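# Place the tray level in the jewelry box

## Task

Put the tray inside the jewelry box, top facing up, lying flat on the dividers and staying there on its own without the robot holding it; do not disturb the bangle; then open the gripper and move the arm away.

## Robot and tools

Robot: two six-joint arms, left_arm and right_arm, each with a parallel two-finger gripper and a wrist camera. Bases in the scene frame: left_arm at (-0.030, +0.232, 0) m with no rotation; right_arm at (-0.049, -0.239, 0) m, turned slightly about z (quat_wxyz +0.997, 0, 0, +0.077). The scene frame has its origin on the table top midway between the arms, +x out over the table, +z up, and left_arm on the +y side. The arm names do not tell you which side of an image they appear on.

Joint order, used in every command row and every per-joint list: waist (joint1), shoulder (joint2), elbow (joint3), wrist pitch (joint4), wrist yaw (joint5), wrist roll (joint6). Stated ranges in radians: waist -2.618 to 3.054, shoulder 0.000 to 3.142, elbow 0.000 to 3.142, wrist pitch -1.571 to 1.571, wrist yaw -1.571 to 1.571, wrist roll -2.094 to 2.094. The true ends can differ by up to 0.036 rad.

Command row: one flat list of 14 numbers covering both arms, each in [-1, 1]: left_arm's six joint values then its gripper opening, then right_arm's six then its opening. Joint values are scaled offsets, not poses: 1.0 equals 1.202 rad for waist, 1.258 shoulder, 1.238 elbow, 2.073 wrist pitch, 2.022 for wrist yaw and for wrist roll. Opening is absolute: +1 fully open, -1 closed.

Tools:
- execute_actions(actions): a list of up to 15 actions; each action is a table of up to 15 rows, each row lasting one 1/30 s control step; a shorter table repeats its last row to fill 15 steps. Within an action, every row's joint offsets are measured from the angles at that action's start (for the first action, from the latest reported angles), not from the previous row. An action asking any joint to go more than 0.036 rad beyond its range is refused for both arms; a malformed action, or a bad first action, cancels the whole call. An empty list just returns state and images.
- move(target, speed, blocking): target is one 14-number row; its offsets are taken from the Joint positions in the most recent result that printed them. All joints follow paths that finish together, so hands trace curves; duration is clamped to 0.5-10 s. speed (rad/s, 0.01 to 2, default 0.5) caps the joint with the farthest to go. Paths ignore obstacles and the other arm. Finger values are applied at once. With blocking=false you get a result after 0.5 s; until a result shows the move ended, use wait or stop before other commands.
- wait(seconds): 0 to 10; arms keep their last command; returns early if a running move finishes.
- stop(): brakes a running move; needs stopping room.
- zoom_image(camera, region): region [x0, y0, x1, y1] in pixels of that camera's last full image, at most 504x504. Cameras: cam_head_left, cam_head_right, cam_high, cam_low, cam_left_wrist, cam_right_wrist, all 504x504; calibration (K, distortion, T_world_to_cam) was supplied, and may be slightly off per scene.
- read_manual(section): licence texts only.
- finished_scene(scene): ends the current scene after the robot holds its last command; cannot be undone.

Results: a state line per arm with end_effector_position (m, scene frame; the point between the finger pads, about 1 cm behind the tips; less accurate at long reach) and end_effector_quat_wxyz. Fingers point along gripper +z and close along its y. Joint positions and Joint velocities give six joints (rad, rad/s) plus pad gap (m; 0.094 when fully open). Joint targets shows what the joints are currently driven toward. grip_measured is the opening on the command scale. Step readings list joint angles at some steps; HELD marks steps where an arm was held back. "joint sent to its limit" means a joint reached its end. "joint command not followed" means a clearance check altered targets. A move adds a "move:" line: ending (done, off_target, moving, held, fault), limits=held or limits=none, and each arm's joint farthest from target. MOTOR HOT warns at 75 °C; OVER-TEMPERATURE FAULT means an arm was stopped (90 °C) or went limp (100 °C).

Motion limits: each step, joint targets stay within a lead of the measured angle (waist 0.202, shoulder 0.258, elbow 0.238, wrist pitch 0.573, wrist yaw and roll 0.522 rad), and targets are scaled back if they would put the gripper more than 70 mm from where it is, so big changes take several actions. Zero offsets let an arm sag; correct by commanding back to the wanted angles. The simulation keeps running while you think.

Gripping: command an opening about 0.03 below grip_measured for a firm hold, less for a lighter one; pad force tops out near 50-62 N, lower on thin parts. Readings can be off by about 1 mm per gripper.

Avoid: dropping or knocking anything off the table, moving the bangle, fast impacts or hard pressing (faster moves and targets set deeper past contact push harder), the two arms colliding, and overheating motors by holding loads long. Expect occasional brief external tugs on held parts. Finish with the tray resting flat on the dividers unaided, gripper opened and arm withdrawn.

Each tool is called after "Emit:" as name(argument=value, ...) on one line, values as JSON.

## Session

Emit:
execute_actions(actions=[])

Scene clock: 0.00 s.
left_arm: end_effector_position=(+0.2098, +0.0723, +0.1502) grip_measured=+1.000 end_effector_quat_wxyz=(+0.389, -0.459, +0.602, -0.525) | right_arm: end_effector_position=(+0.3658, -0.0908, +0.2071) grip_measured=+1.000 end_effector_quat_wxyz=(+0.212, +0.096, +0.901, +0.366)
Joint names: [waist, shoulder, elbow, wrist pitch, wrist yaw, wrist roll]
Joint positions: left_arm=[-1.014  0.829  0.078  0.556 -0.723 -1.715  0.094] | right_arm=[-0.045  1.647  1.386 -0.632 -0.602  0.538  0.094]
Joint velocities: left_arm=[ 0.022 -0.022 -0.012 -0.007 -0.066  0.051  0.   ] | right_arm=[-0.007  0.007 -0.002  0.007  0.081 -0.007  0.   ]
Joint targets: left_arm=[-1.014 0.824 0.089 0.556 -0.727 -1.706] | right_arm=[-0.045 1.636 1.397 -0.625 -0.609 0.531]
camera_calibration (this result's frames):
cam_left_wrist: T_world_to_cam=[[0.122148, 0.00610092, 0.992493, -0.186224], [-0.83388, -0.541681, 0.105957, 0.217129], [0.538261, -0.840562, -0.0610777, 0.0796788], [0, 0, 0, 1]] pos_world=[0.160918, 0.185726, 0.166687]
cam_right_wrist: T_world_to_cam=[[0.0542968, -0.693541, -0.718368, 0.0675814], [-0.998513, -0.0342775, -0.0423784, 0.414034], [0.00476725, 0.719601, -0.694371, 0.304363], [0, 0, 0, 1]] pos_world=[0.408298, -0.157958, 0.277435]

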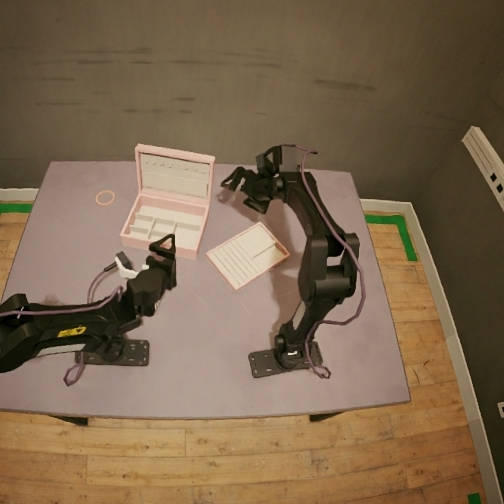

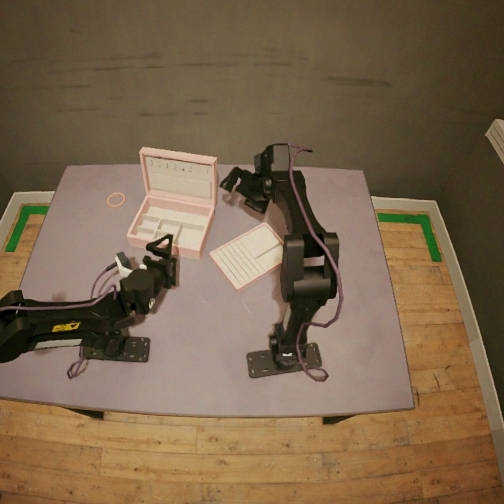

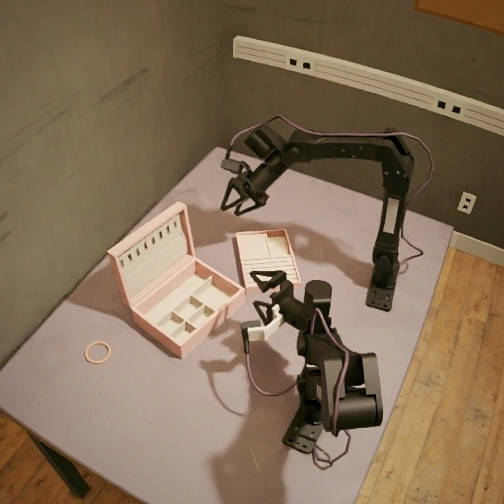

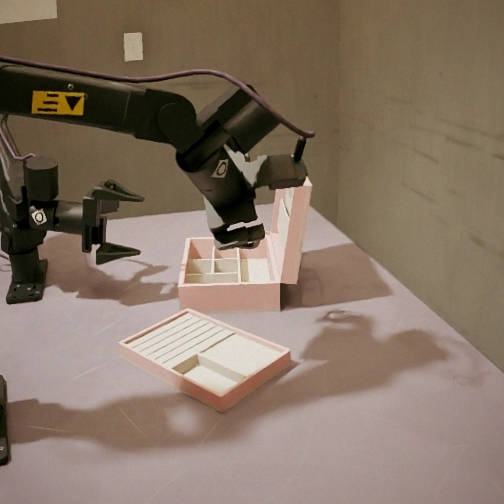

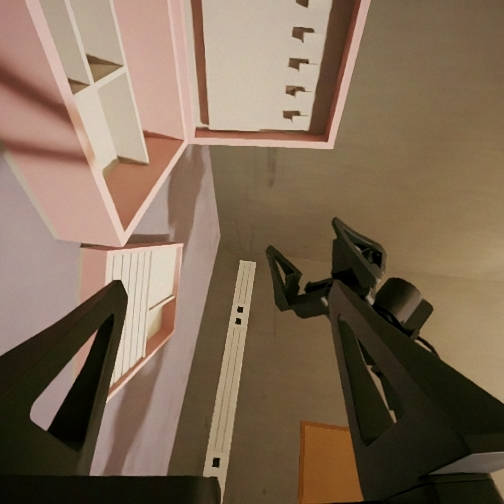

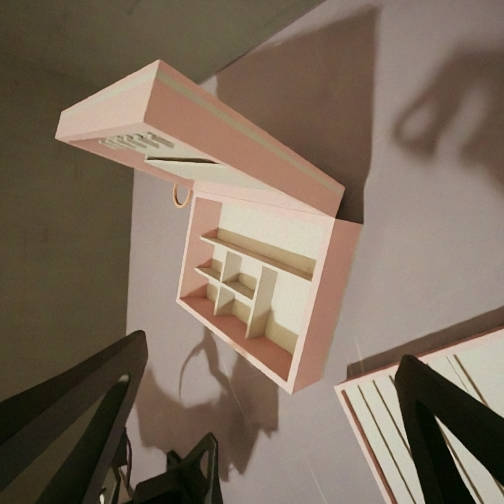

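Emit:
move(target=[1,-0.5,0.2,0,0.35,0.8,1,-0.4,-0.3,0,-0.35,0.3,-0.266,-0.3], speed=1)

Emit:
zoom_image(camera="cam_head_right", region=[95,135,305,295])

Scene clock: 2.73 s.
left_arm: end_effector_position=(+0.1691, +0.2732, +0.4020) grip_measured=+1.000 end_effector_quat_wxyz=(+0.891, -0.077, +0.446, +0.038) | right_arm: end_effector_position=(+0.1981, -0.3302, +0.2186) grip_measured=-0.298 end_effector_quat_wxyz=(+0.155, +0.182, +0.971, -0.026)
Joint names: [waist, shoulder, elbow, wrist pitch, wrist yaw, wrist roll]
Joint positions: left_arm=[ 0.176  0.222  0.298  0.554 -0.03  -0.106  0.094] | right_arm=[-0.514  1.294  1.386 -1.346 -0.003  0.011  0.033]
Joint velocities: left_arm=[-0.017  0.002 -0.007 -0.007  0.037 -0.007  0.   ] | right_arm=[ 0.002 -0.007 -0.007  0.051  0.022 -0.007  0.   ]
Joint targets: left_arm=[0.188 0.200 0.325 0.556 -0.016 -0.098] | right_arm=[-0.526 1.270 1.386 -1.358 0.004 0.000]
move: off_target (left_arm, right_arm); limits=none; left_arm: farthest joint: the elbow, 0.027 radians from its target (0.248 radians at the start); right_arm: farthest joint: the shoulder, 0.025 radians from its target (0.378 radians at the start)
camera_calibration (this result's frames):
cam_left_wrist: T_world_to_cam=[[0.0969345, -0.989738, 0.104985, 0.200694], [-0.0707334, -0.112065, -0.99118, 0.459935], [0.992774, 0.0886537, -0.0808706, -0.0369472], [0, 0, 0, 1]] pos_world=[0.0497589, 0.253452, 0.431821]
cam_right_wrist: T_world_to_cam=[[-0.298394, -0.953433, -0.0438947, -0.244509], [-0.946167, 0.289451, 0.144866, 0.294523], [-0.125415, 0.0847588, -0.988477, 0.365845], [0, 0, 0, 1]] pos_world=[0.251591, -0.349382, 0.30823]

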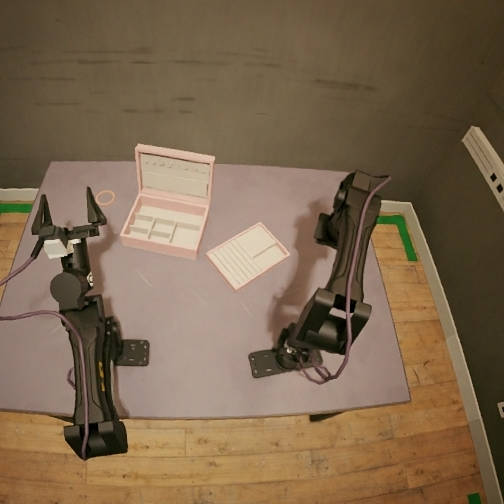

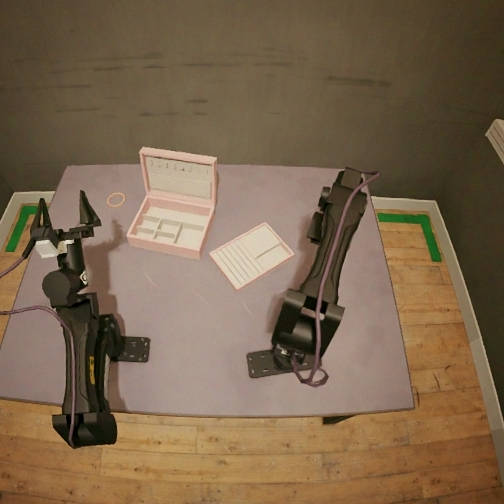

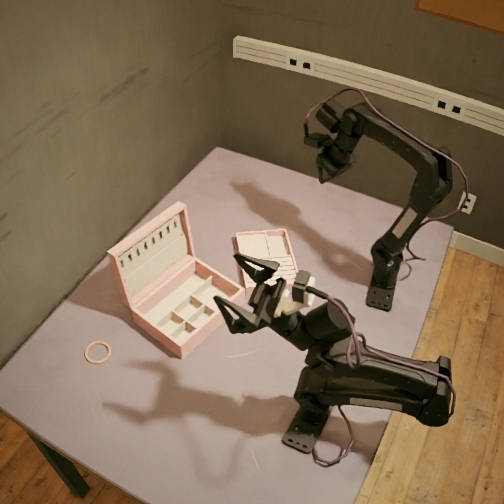

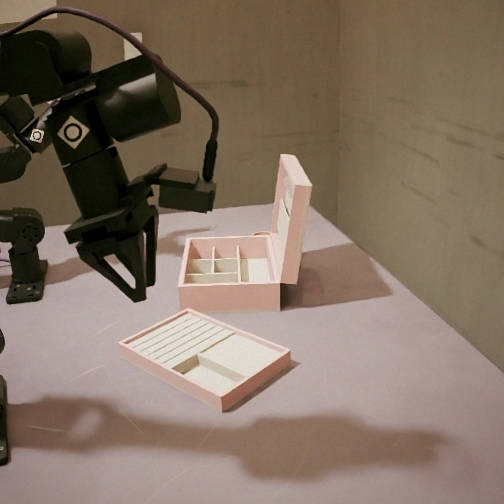

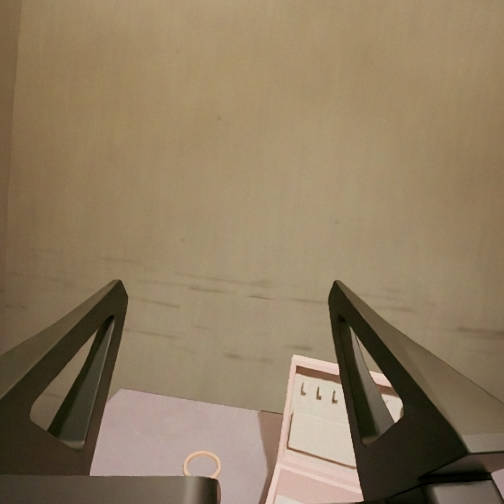

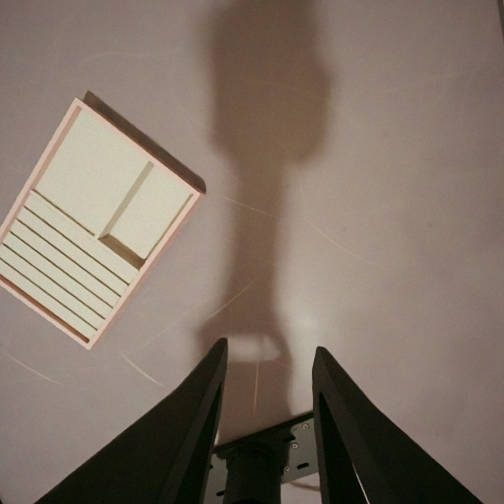

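Region (95, 135, 305, 295) of cam_head_right's 504x504 image, scaled by 2.400, with more detail than that image has; it fills the top 384 rows of this view, and the rest is white.

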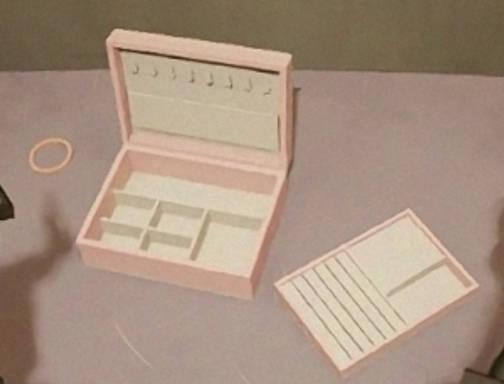

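Emit:
execute_actions(actions=[])

Emit:
zoom_image(camera="cam_head_right", region=[95,135,305,295])

Scene clock: 3.27 s.
left_arm: end_effector_position=(+0.1691, +0.2731, +0.4020) grip_measured=+1.000 end_effector_quat_wxyz=(+0.891, -0.076, +0.446, +0.038) | right_arm: end_effector_position=(+0.1981, -0.3302, +0.2186) grip_measured=-0.298 end_effector_quat_wxyz=(+0.155, +0.182, +0.971, -0.026)
Joint names: [waist, shoulder, elbow, wrist pitch, wrist yaw, wrist roll]
Joint positions: left_arm=[ 0.176  0.222  0.298  0.554 -0.029 -0.105  0.094] | right_arm=[-0.514  1.294  1.386 -1.346 -0.003  0.011  0.033]
Joint velocities: left_arm=[-0.012 -0.002  0.002  0.037  0.037  0.007  0.   ] | right_arm=[-0.007  0.007  0.007 -0.066 -0.022 -0.022 -0.   ]
Joint targets: left_arm=[0.188 0.200 0.325 0.556 -0.016 -0.098] | right_arm=[-0.526 1.270 1.386 -1.358 0.004 0.001]
camera_calibration (this result's frames):
cam_left_wrist: T_world_to_cam=[[0.0970929, -0.989811, 0.104153, 0.200954], [-0.0708854, -0.111259, -0.99126, 0.459768], [0.992748, 0.0888615, -0.0809656, -0.0369688], [0, 0, 0, 1]] pos_world=[0.0497803, 0.253344, 0.431826]
cam_right_wrist: T_world_to_cam=[[-0.298394, -0.953433, -0.0438947, -0.244509], [-0.946167, 0.289451, 0.144866, 0.294523], [-0.125415, 0.0847588, -0.988477, 0.365845], [0, 0, 0, 1]] pos_world=[0.251591, -0.349382, 0.30823]

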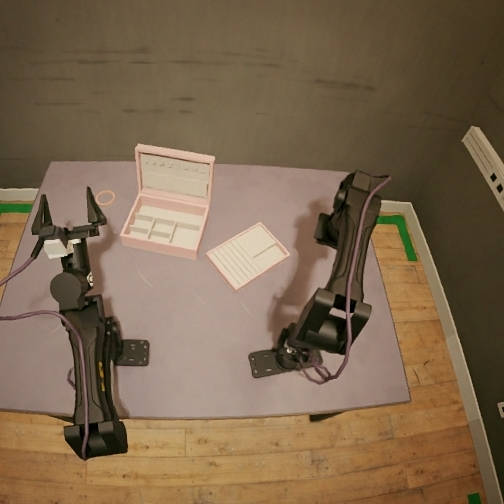

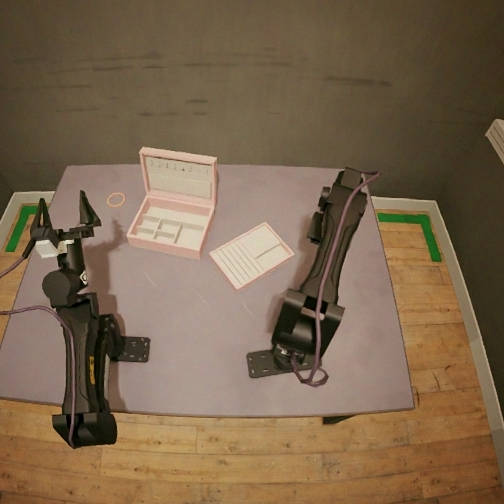

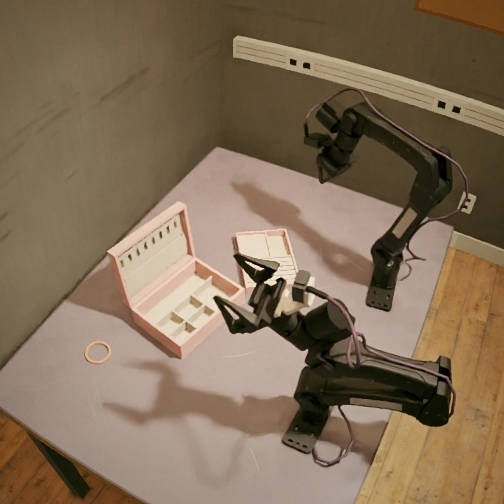

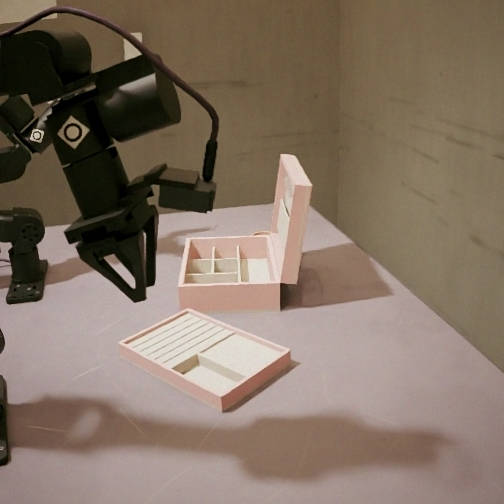

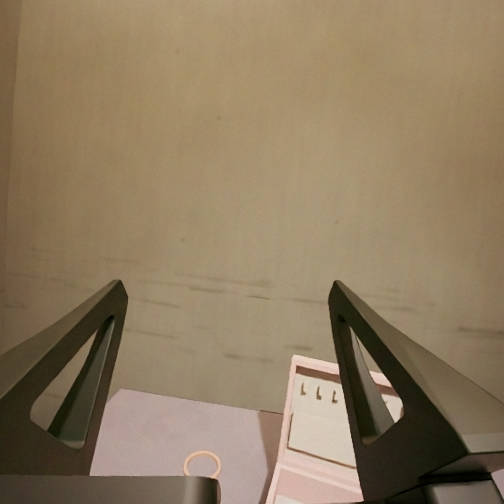

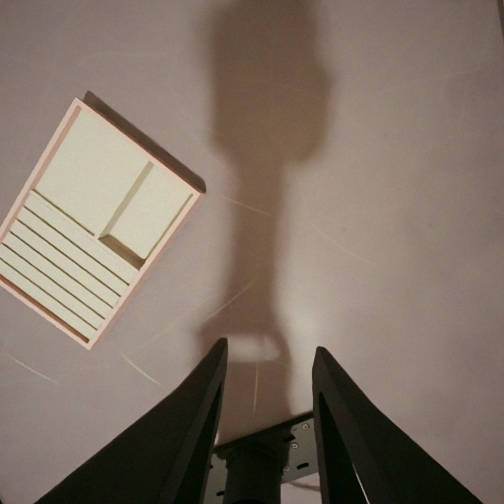

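Region (95, 135, 305, 295) of cam_head_right's 504x504 image, scaled by 2.400, with more detail than that image has; it fills the top 384 rows of this view, and the rest is white.

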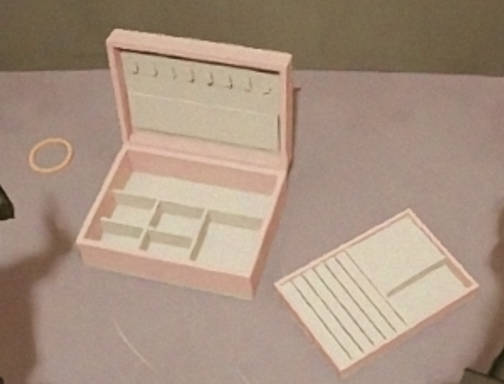

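Emit:
move(target=[0.8,0,0,0,0,0,1,0.405,0.428,0.075,0.075,0,-1,-0.3], speed=1.2)

Scene clock: 6.57 s.
left_arm: end_effector_position=(+0.0523, +0.4173, +0.4020) grip_measured=+1.000 end_effector_quat_wxyz=(+0.775, -0.272, +0.362, +0.441) | right_arm: end_effector_position=(+0.2817, -0.1992, +0.0891) grip_measured=-0.298 end_effector_quat_wxyz=(+0.005, +0.872, -0.490, -0.005)
Joint names: [waist, shoulder, elbow, wrist pitch, wrist yaw, wrist roll]
Joint positions: left_arm=[ 1.126  0.222  0.298  0.554 -0.029 -0.105  0.094] | right_arm=[-0.036  1.827  1.441 -1.198  0.002 -2.     0.033]
Joint velocities: left_arm=[ 0.002 -0.002 -0.032  0.081 -0.007  0.007  0.   ] | right_arm=[-0.002  0.002  0.022 -0.051  0.051 -0.037  0.   ]
Joint targets: left_arm=[1.138 0.222 0.298 0.554 -0.029 -0.105] | right_arm=[-0.027 1.833 1.479 -1.191 -0.003 -2.011]
move: off_target (right_arm); limits=none; left_arm: farthest joint: the waist, 0.012 radians from its target (0.962 radians at the start); right_arm: farthest joint: the elbow, 0.038 radians from its target (0.093 radians at the start)
camera_calibration (this result's frames):
cam_left_wrist: T_world_to_cam=[[0.861353, -0.497216, 0.104153, 0.109482], [0.0492045, -0.122401, -0.99126, 0.465893], [0.505619, 0.858949, -0.0809656, -0.229629], [0, 0, 0, 1]] pos_world=[-0.00112151, 0.308702, 0.431826]
cam_right_wrist: T_world_to_cam=[[0.824257, 0.561955, -0.0693384, -0.112438], [0.530587, -0.723823, 0.441087, -0.289756], [0.197682, -0.400359, -0.894782, 0.0412201], [0, 0, 0, 1]] pos_world=[0.238271, -0.130044, 0.156894]

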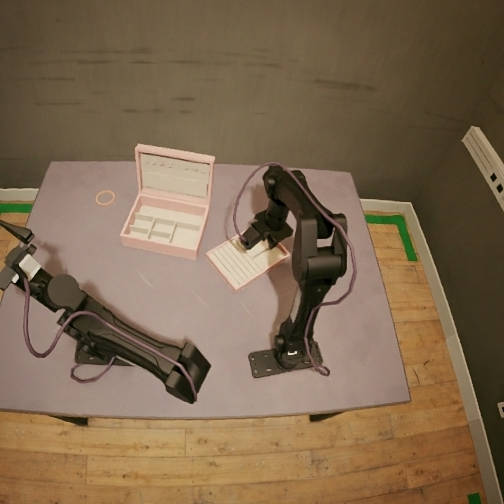

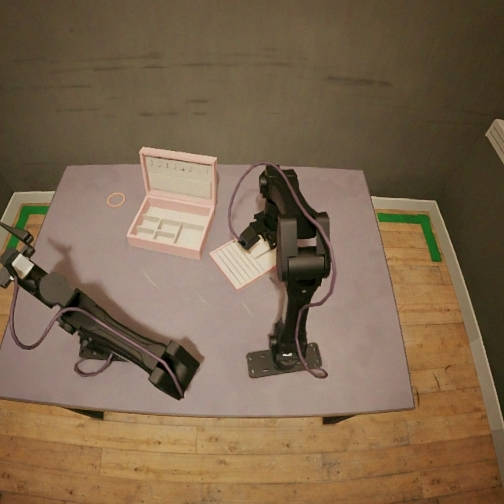

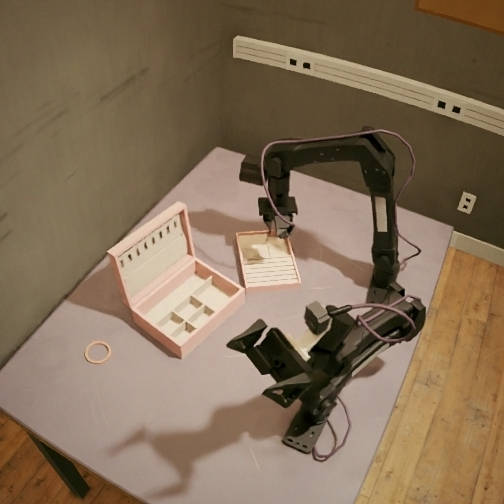

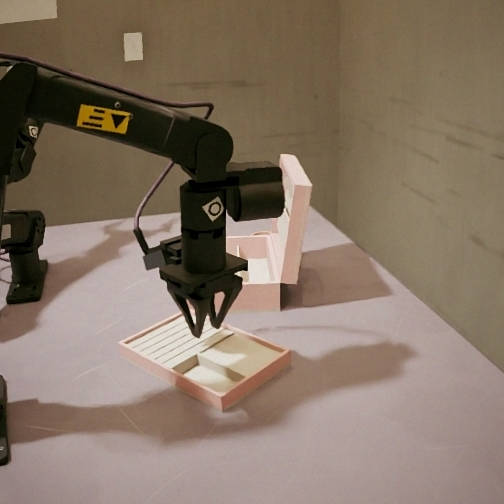

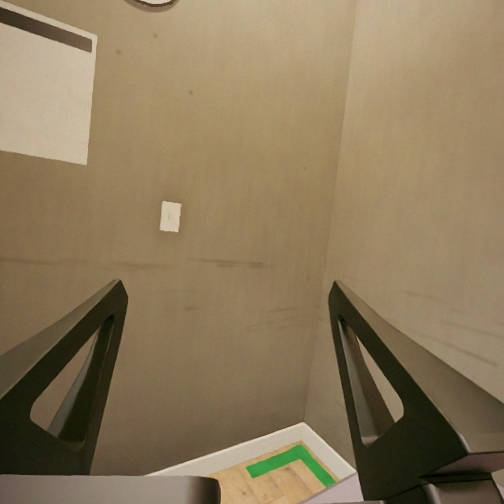

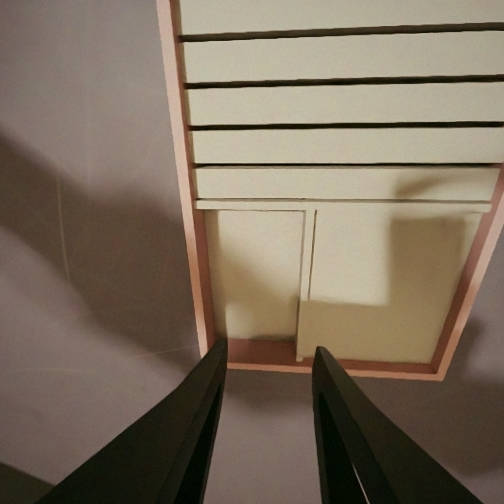

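Emit:
move(target=[0,0,0,0,0,0,1,0.033,0.075,-0.08,0.105,0,-0.035,-0.3], speed=0.3)

Scene clock: 8.23 s.
left_arm: end_effector_position=(+0.0523, +0.4173, +0.4020) grip_measured=+1.000 end_effector_quat_wxyz=(+0.775, -0.272, +0.362, +0.441) | right_arm: end_effector_position=(+0.3032, -0.1871, +0.0413) grip_measured=-0.298 end_effector_quat_wxyz=(-0.007, +0.892, -0.452, +0.014)
Joint names: [waist, shoulder, elbow, wrist pitch, wrist yaw, wrist roll]
Joint positions: left_arm=[ 1.126  0.222  0.298  0.554 -0.029 -0.105  0.094] | right_arm=[-0.009  1.913  1.36  -0.988  0.005 -2.06   0.033]
Joint velocities: left_arm=[-0.007  0.002  0.002 -0.022  0.022 -0.051  0.   ] | right_arm=[-0.022 -0.017  0.002  0.007  0.037 -0.051  0.   ]
Joint targets: left_arm=[1.126 0.222 0.298 0.554 -0.029 -0.105] | right_arm=[0.003 1.921 1.342 -0.981 0.003 -2.070]
move: done; limits=none; left_arm: farthest joint: the waist, 0.000 radians from its target (0.000 radians at the start); right_arm: farthest joint: the elbow, 0.018 radians from its target (0.099 radians at the start)
camera_calibration (this result's frames):
cam_left_wrist: T_world_to_cam=[[0.861353, -0.497216, 0.104153, 0.109482], [0.0492045, -0.122401, -0.99126, 0.465893], [0.505619, 0.858949, -0.0809656, -0.229629], [0, 0, 0, 1]] pos_world=[-0.00112151, 0.308702, 0.431826]
cam_right_wrist: T_world_to_cam=[[0.774029, 0.632253, -0.0336782, -0.113334], [0.572838, -0.676649, 0.462605, -0.27621], [0.269695, -0.377362, -0.885925, -0.0187983], [0, 0, 0, 1]] pos_world=[0.251017, -0.122335, 0.107305]

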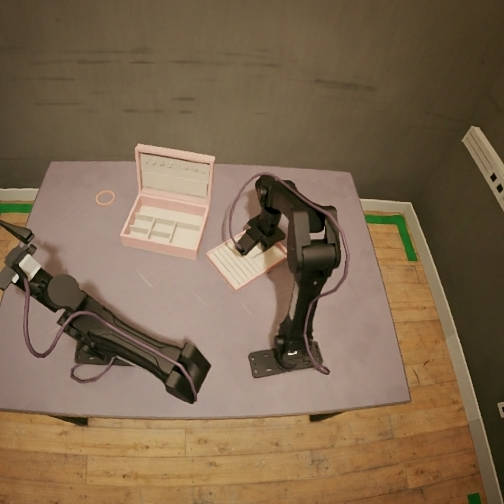

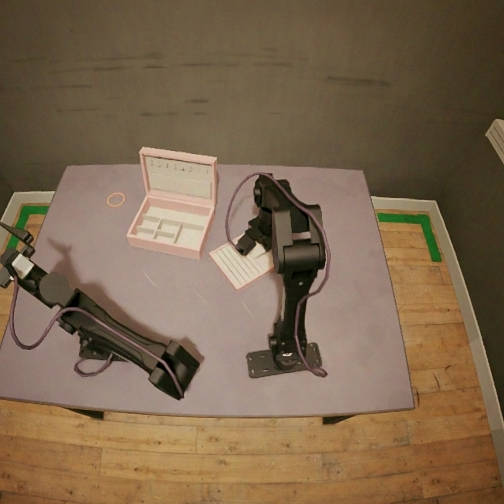

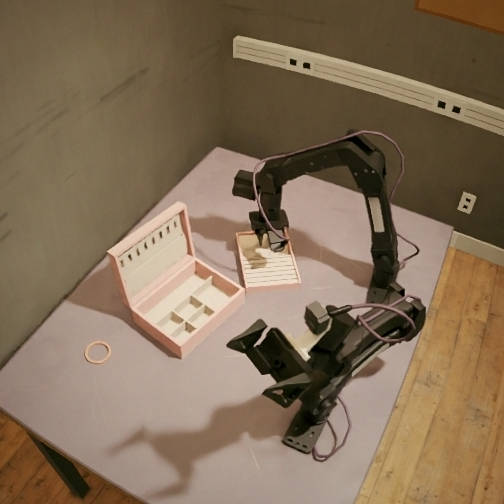

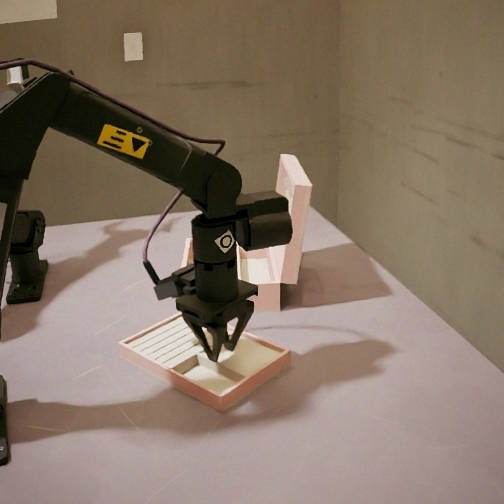

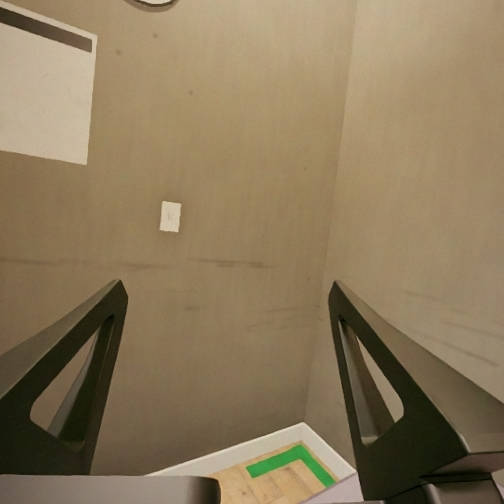

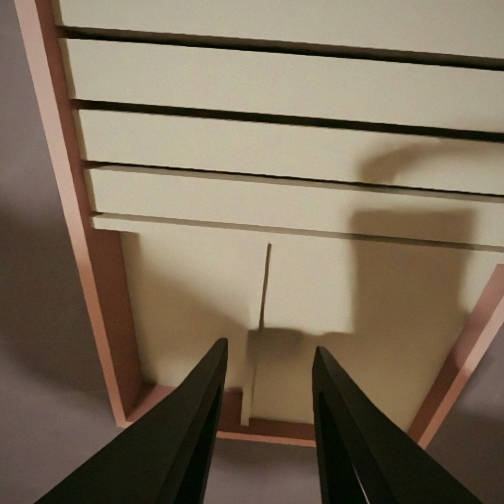

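Emit:
move(target=[0,0,0,0,0,0,1,-0.014,0.03,-0.015,-0.012,0,0.04,-0.3], speed=0.1)

Emit:
move(target=[0,0,0,0,0,0,1,0,0,0,0,0,0,-1])

Scene clock: 9.70 s.
left_arm: end_effector_position=(+0.0523, +0.4173, +0.4020) grip_measured=+1.000 end_effector_quat_wxyz=(+0.775, -0.272, +0.362, +0.441) | right_arm: end_effector_position=(+0.3012, -0.1876, +0.0325) grip_measured=-0.298 end_effector_quat_wxyz=(+0.001, +0.876, -0.482, +0.003)
Joint names: [waist, shoulder, elbow, wrist pitch, wrist yaw, wrist roll]
Joint positions: left_arm=[ 1.126  0.222  0.298  0.554 -0.029 -0.105  0.094] | right_arm=[-0.009  1.94   1.36  -0.988  0.006 -1.99   0.033]
Joint velocities: left_arm=[ 0.002 -0.022  0.002 -0.051 -0.051  0.007  0.   ] | right_arm=[-0.002  0.002  0.007  0.051  0.022 -0.007 -0.   ]
Joint targets: left_arm=[1.126 0.222 0.298 0.554 -0.029 -0.105] | right_arm=[-0.025 1.951 1.342 -1.013 0.005 -1.979]
move: off_target (right_arm); limits=none; left_arm: farthest joint: the waist, 0.000 radians from its target (0.000 radians at the start); right_arm: farthest joint: the wrist pitch, 0.025 radians from its target (0.025 radians at the start)
camera_calibration (this result's frames):
cam_left_wrist: T_world_to_cam=[[0.861353, -0.497216, 0.104153, 0.109482], [0.0492045, -0.122401, -0.99126, 0.465893], [0.505619, 0.858949, -0.0809656, -0.229629], [0, 0, 0, 1]] pos_world=[-0.00112151, 0.308702, 0.431826]
cam_right_wrist: T_world_to_cam=[[0.815119, 0.576564, -0.0561769, -0.133817], [0.535815, -0.713526, 0.451424, -0.266779], [0.220191, -0.398064, -0.89054, -0.0151042], [0, 0, 0, 1]] pos_world=[0.255347, -0.119212, 0.0994621]

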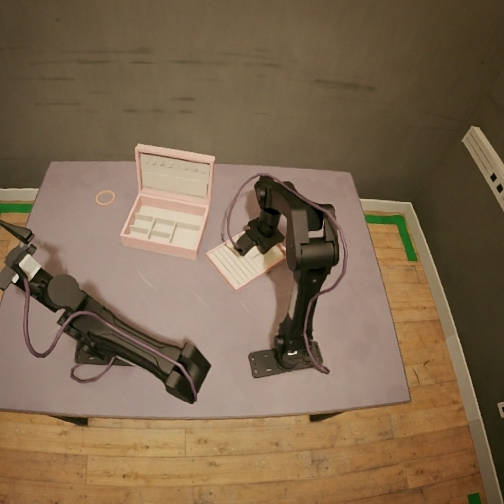

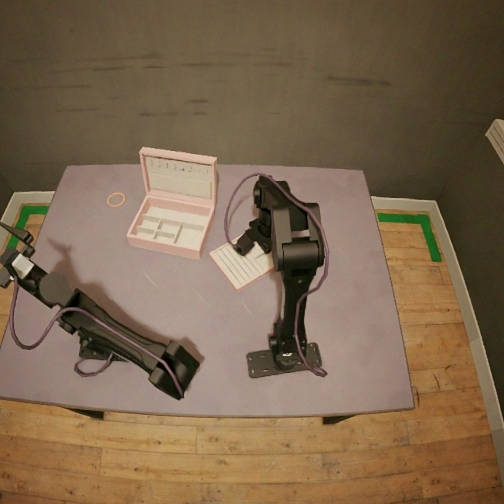

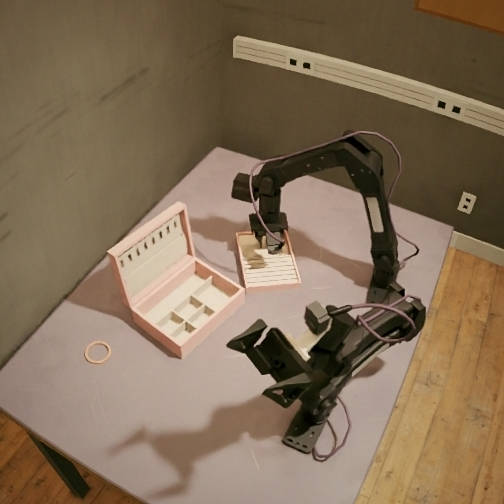

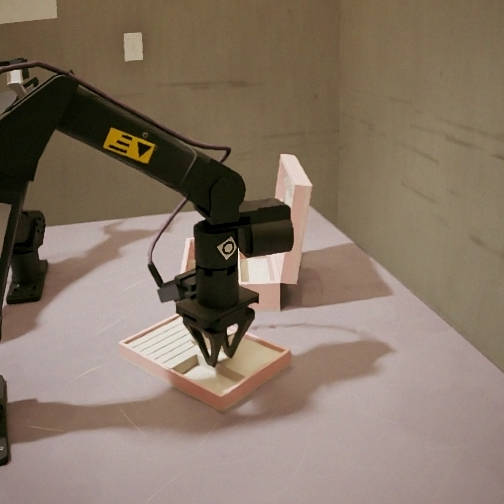

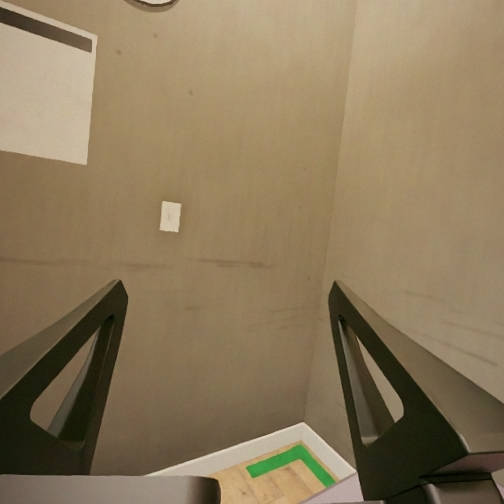

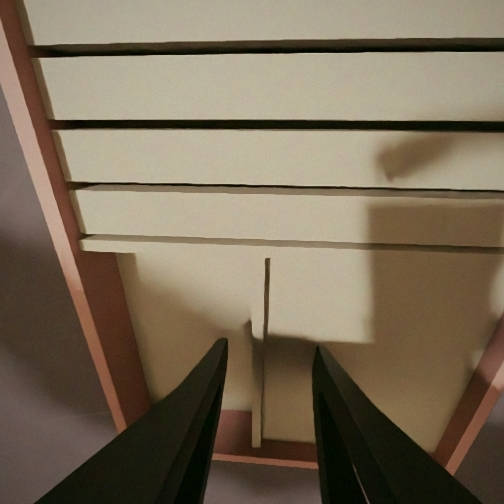

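Scene clock: 10.20 s.
left_arm: end_effector_position=(+0.0523, +0.4173, +0.4020) grip_measured=+1.000 end_effector_quat_wxyz=(+0.775, -0.272, +0.362, +0.441) | right_arm: end_effector_position=(+0.3007, -0.1885, +0.0325) grip_measured=-0.982 end_effector_quat_wxyz=(+0.004, +0.876, -0.482, +0.004)
Joint names: [waist, shoulder, elbow, wrist pitch, wrist yaw, wrist roll]
Joint positions: left_arm=[ 1.126  0.222  0.298  0.554 -0.029 -0.105  0.094] | right_arm=[-0.009  1.94   1.36  -0.99   0.01  -1.99   0.001]
Joint velocities: left_arm=[-0.002  0.002 -0.002 -0.066  0.051 -0.022  0.   ] | right_arm=[ 0.007 -0.002 -0.007  0.051 -0.007 -0.007  0.001]
Joint targets: left_arm=[1.126 0.222 0.298 0.554 -0.029 -0.105] | right_arm=[-0.009 1.940 1.360 -0.988 0.006 -1.990]
move: done; limits=none; left_arm: farthest joint: the waist, 0.000 radians from its target (0.000 radians at the start); right_arm: farthest joint: the wrist yaw, 0.004 radians from its target (0.000 radians at the start)
camera_calibration (this result's frames):
cam_left_wrist: T_world_to_cam=[[0.861353, -0.497216, 0.104153, 0.109482], [0.0492045, -0.122401, -0.99126, 0.465893], [0.505619, 0.858949, -0.0809656, -0.229629], [0, 0, 0, 1]] pos_world=[-0.00112151, 0.308702, 0.431826]
cam_right_wrist: T_world_to_cam=[[0.815029, 0.576294, -0.0601131, -0.132867], [0.536558, -0.711503, 0.453728, -0.267041], [0.21871, -0.402056, -0.88911, -0.0156801], [0, 0, 0, 1]] pos_world=[0.255003, -0.119734, 0.0992357]

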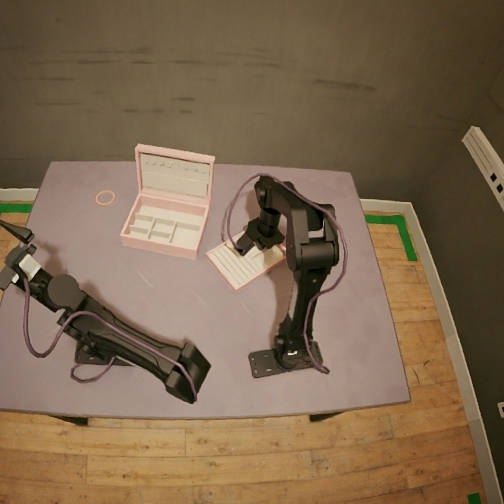

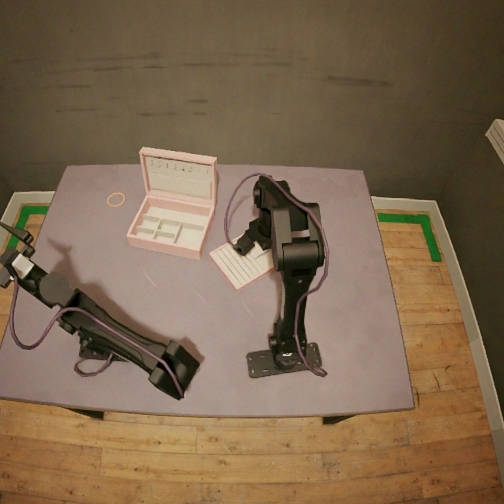

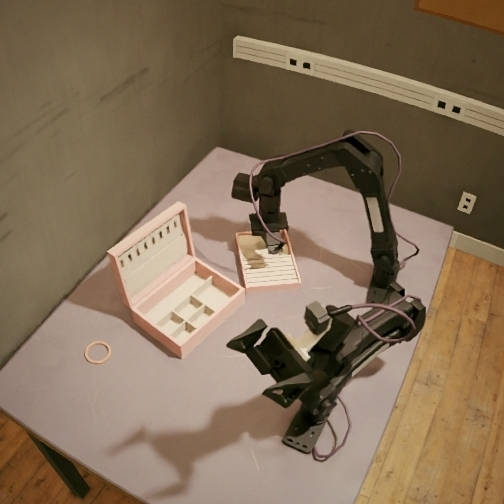

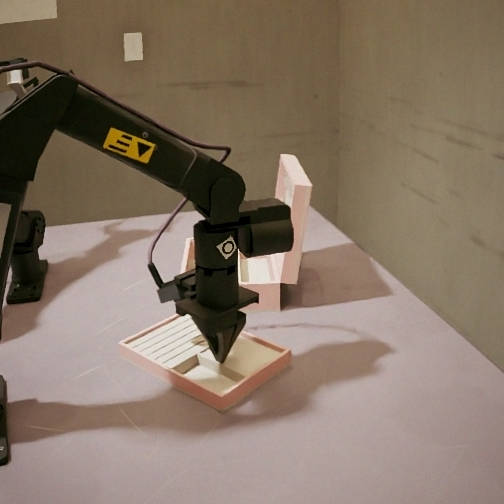

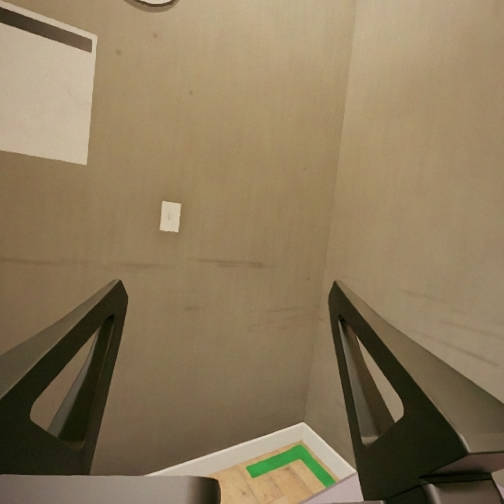

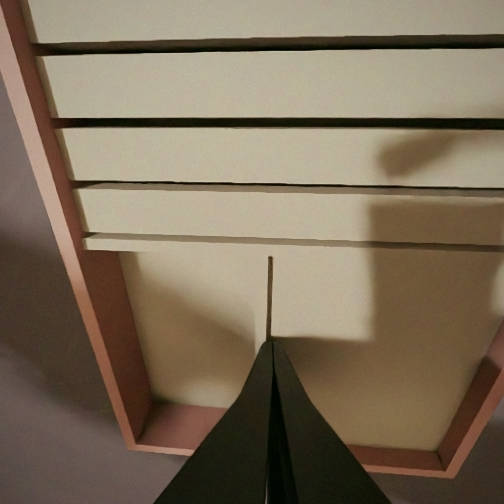

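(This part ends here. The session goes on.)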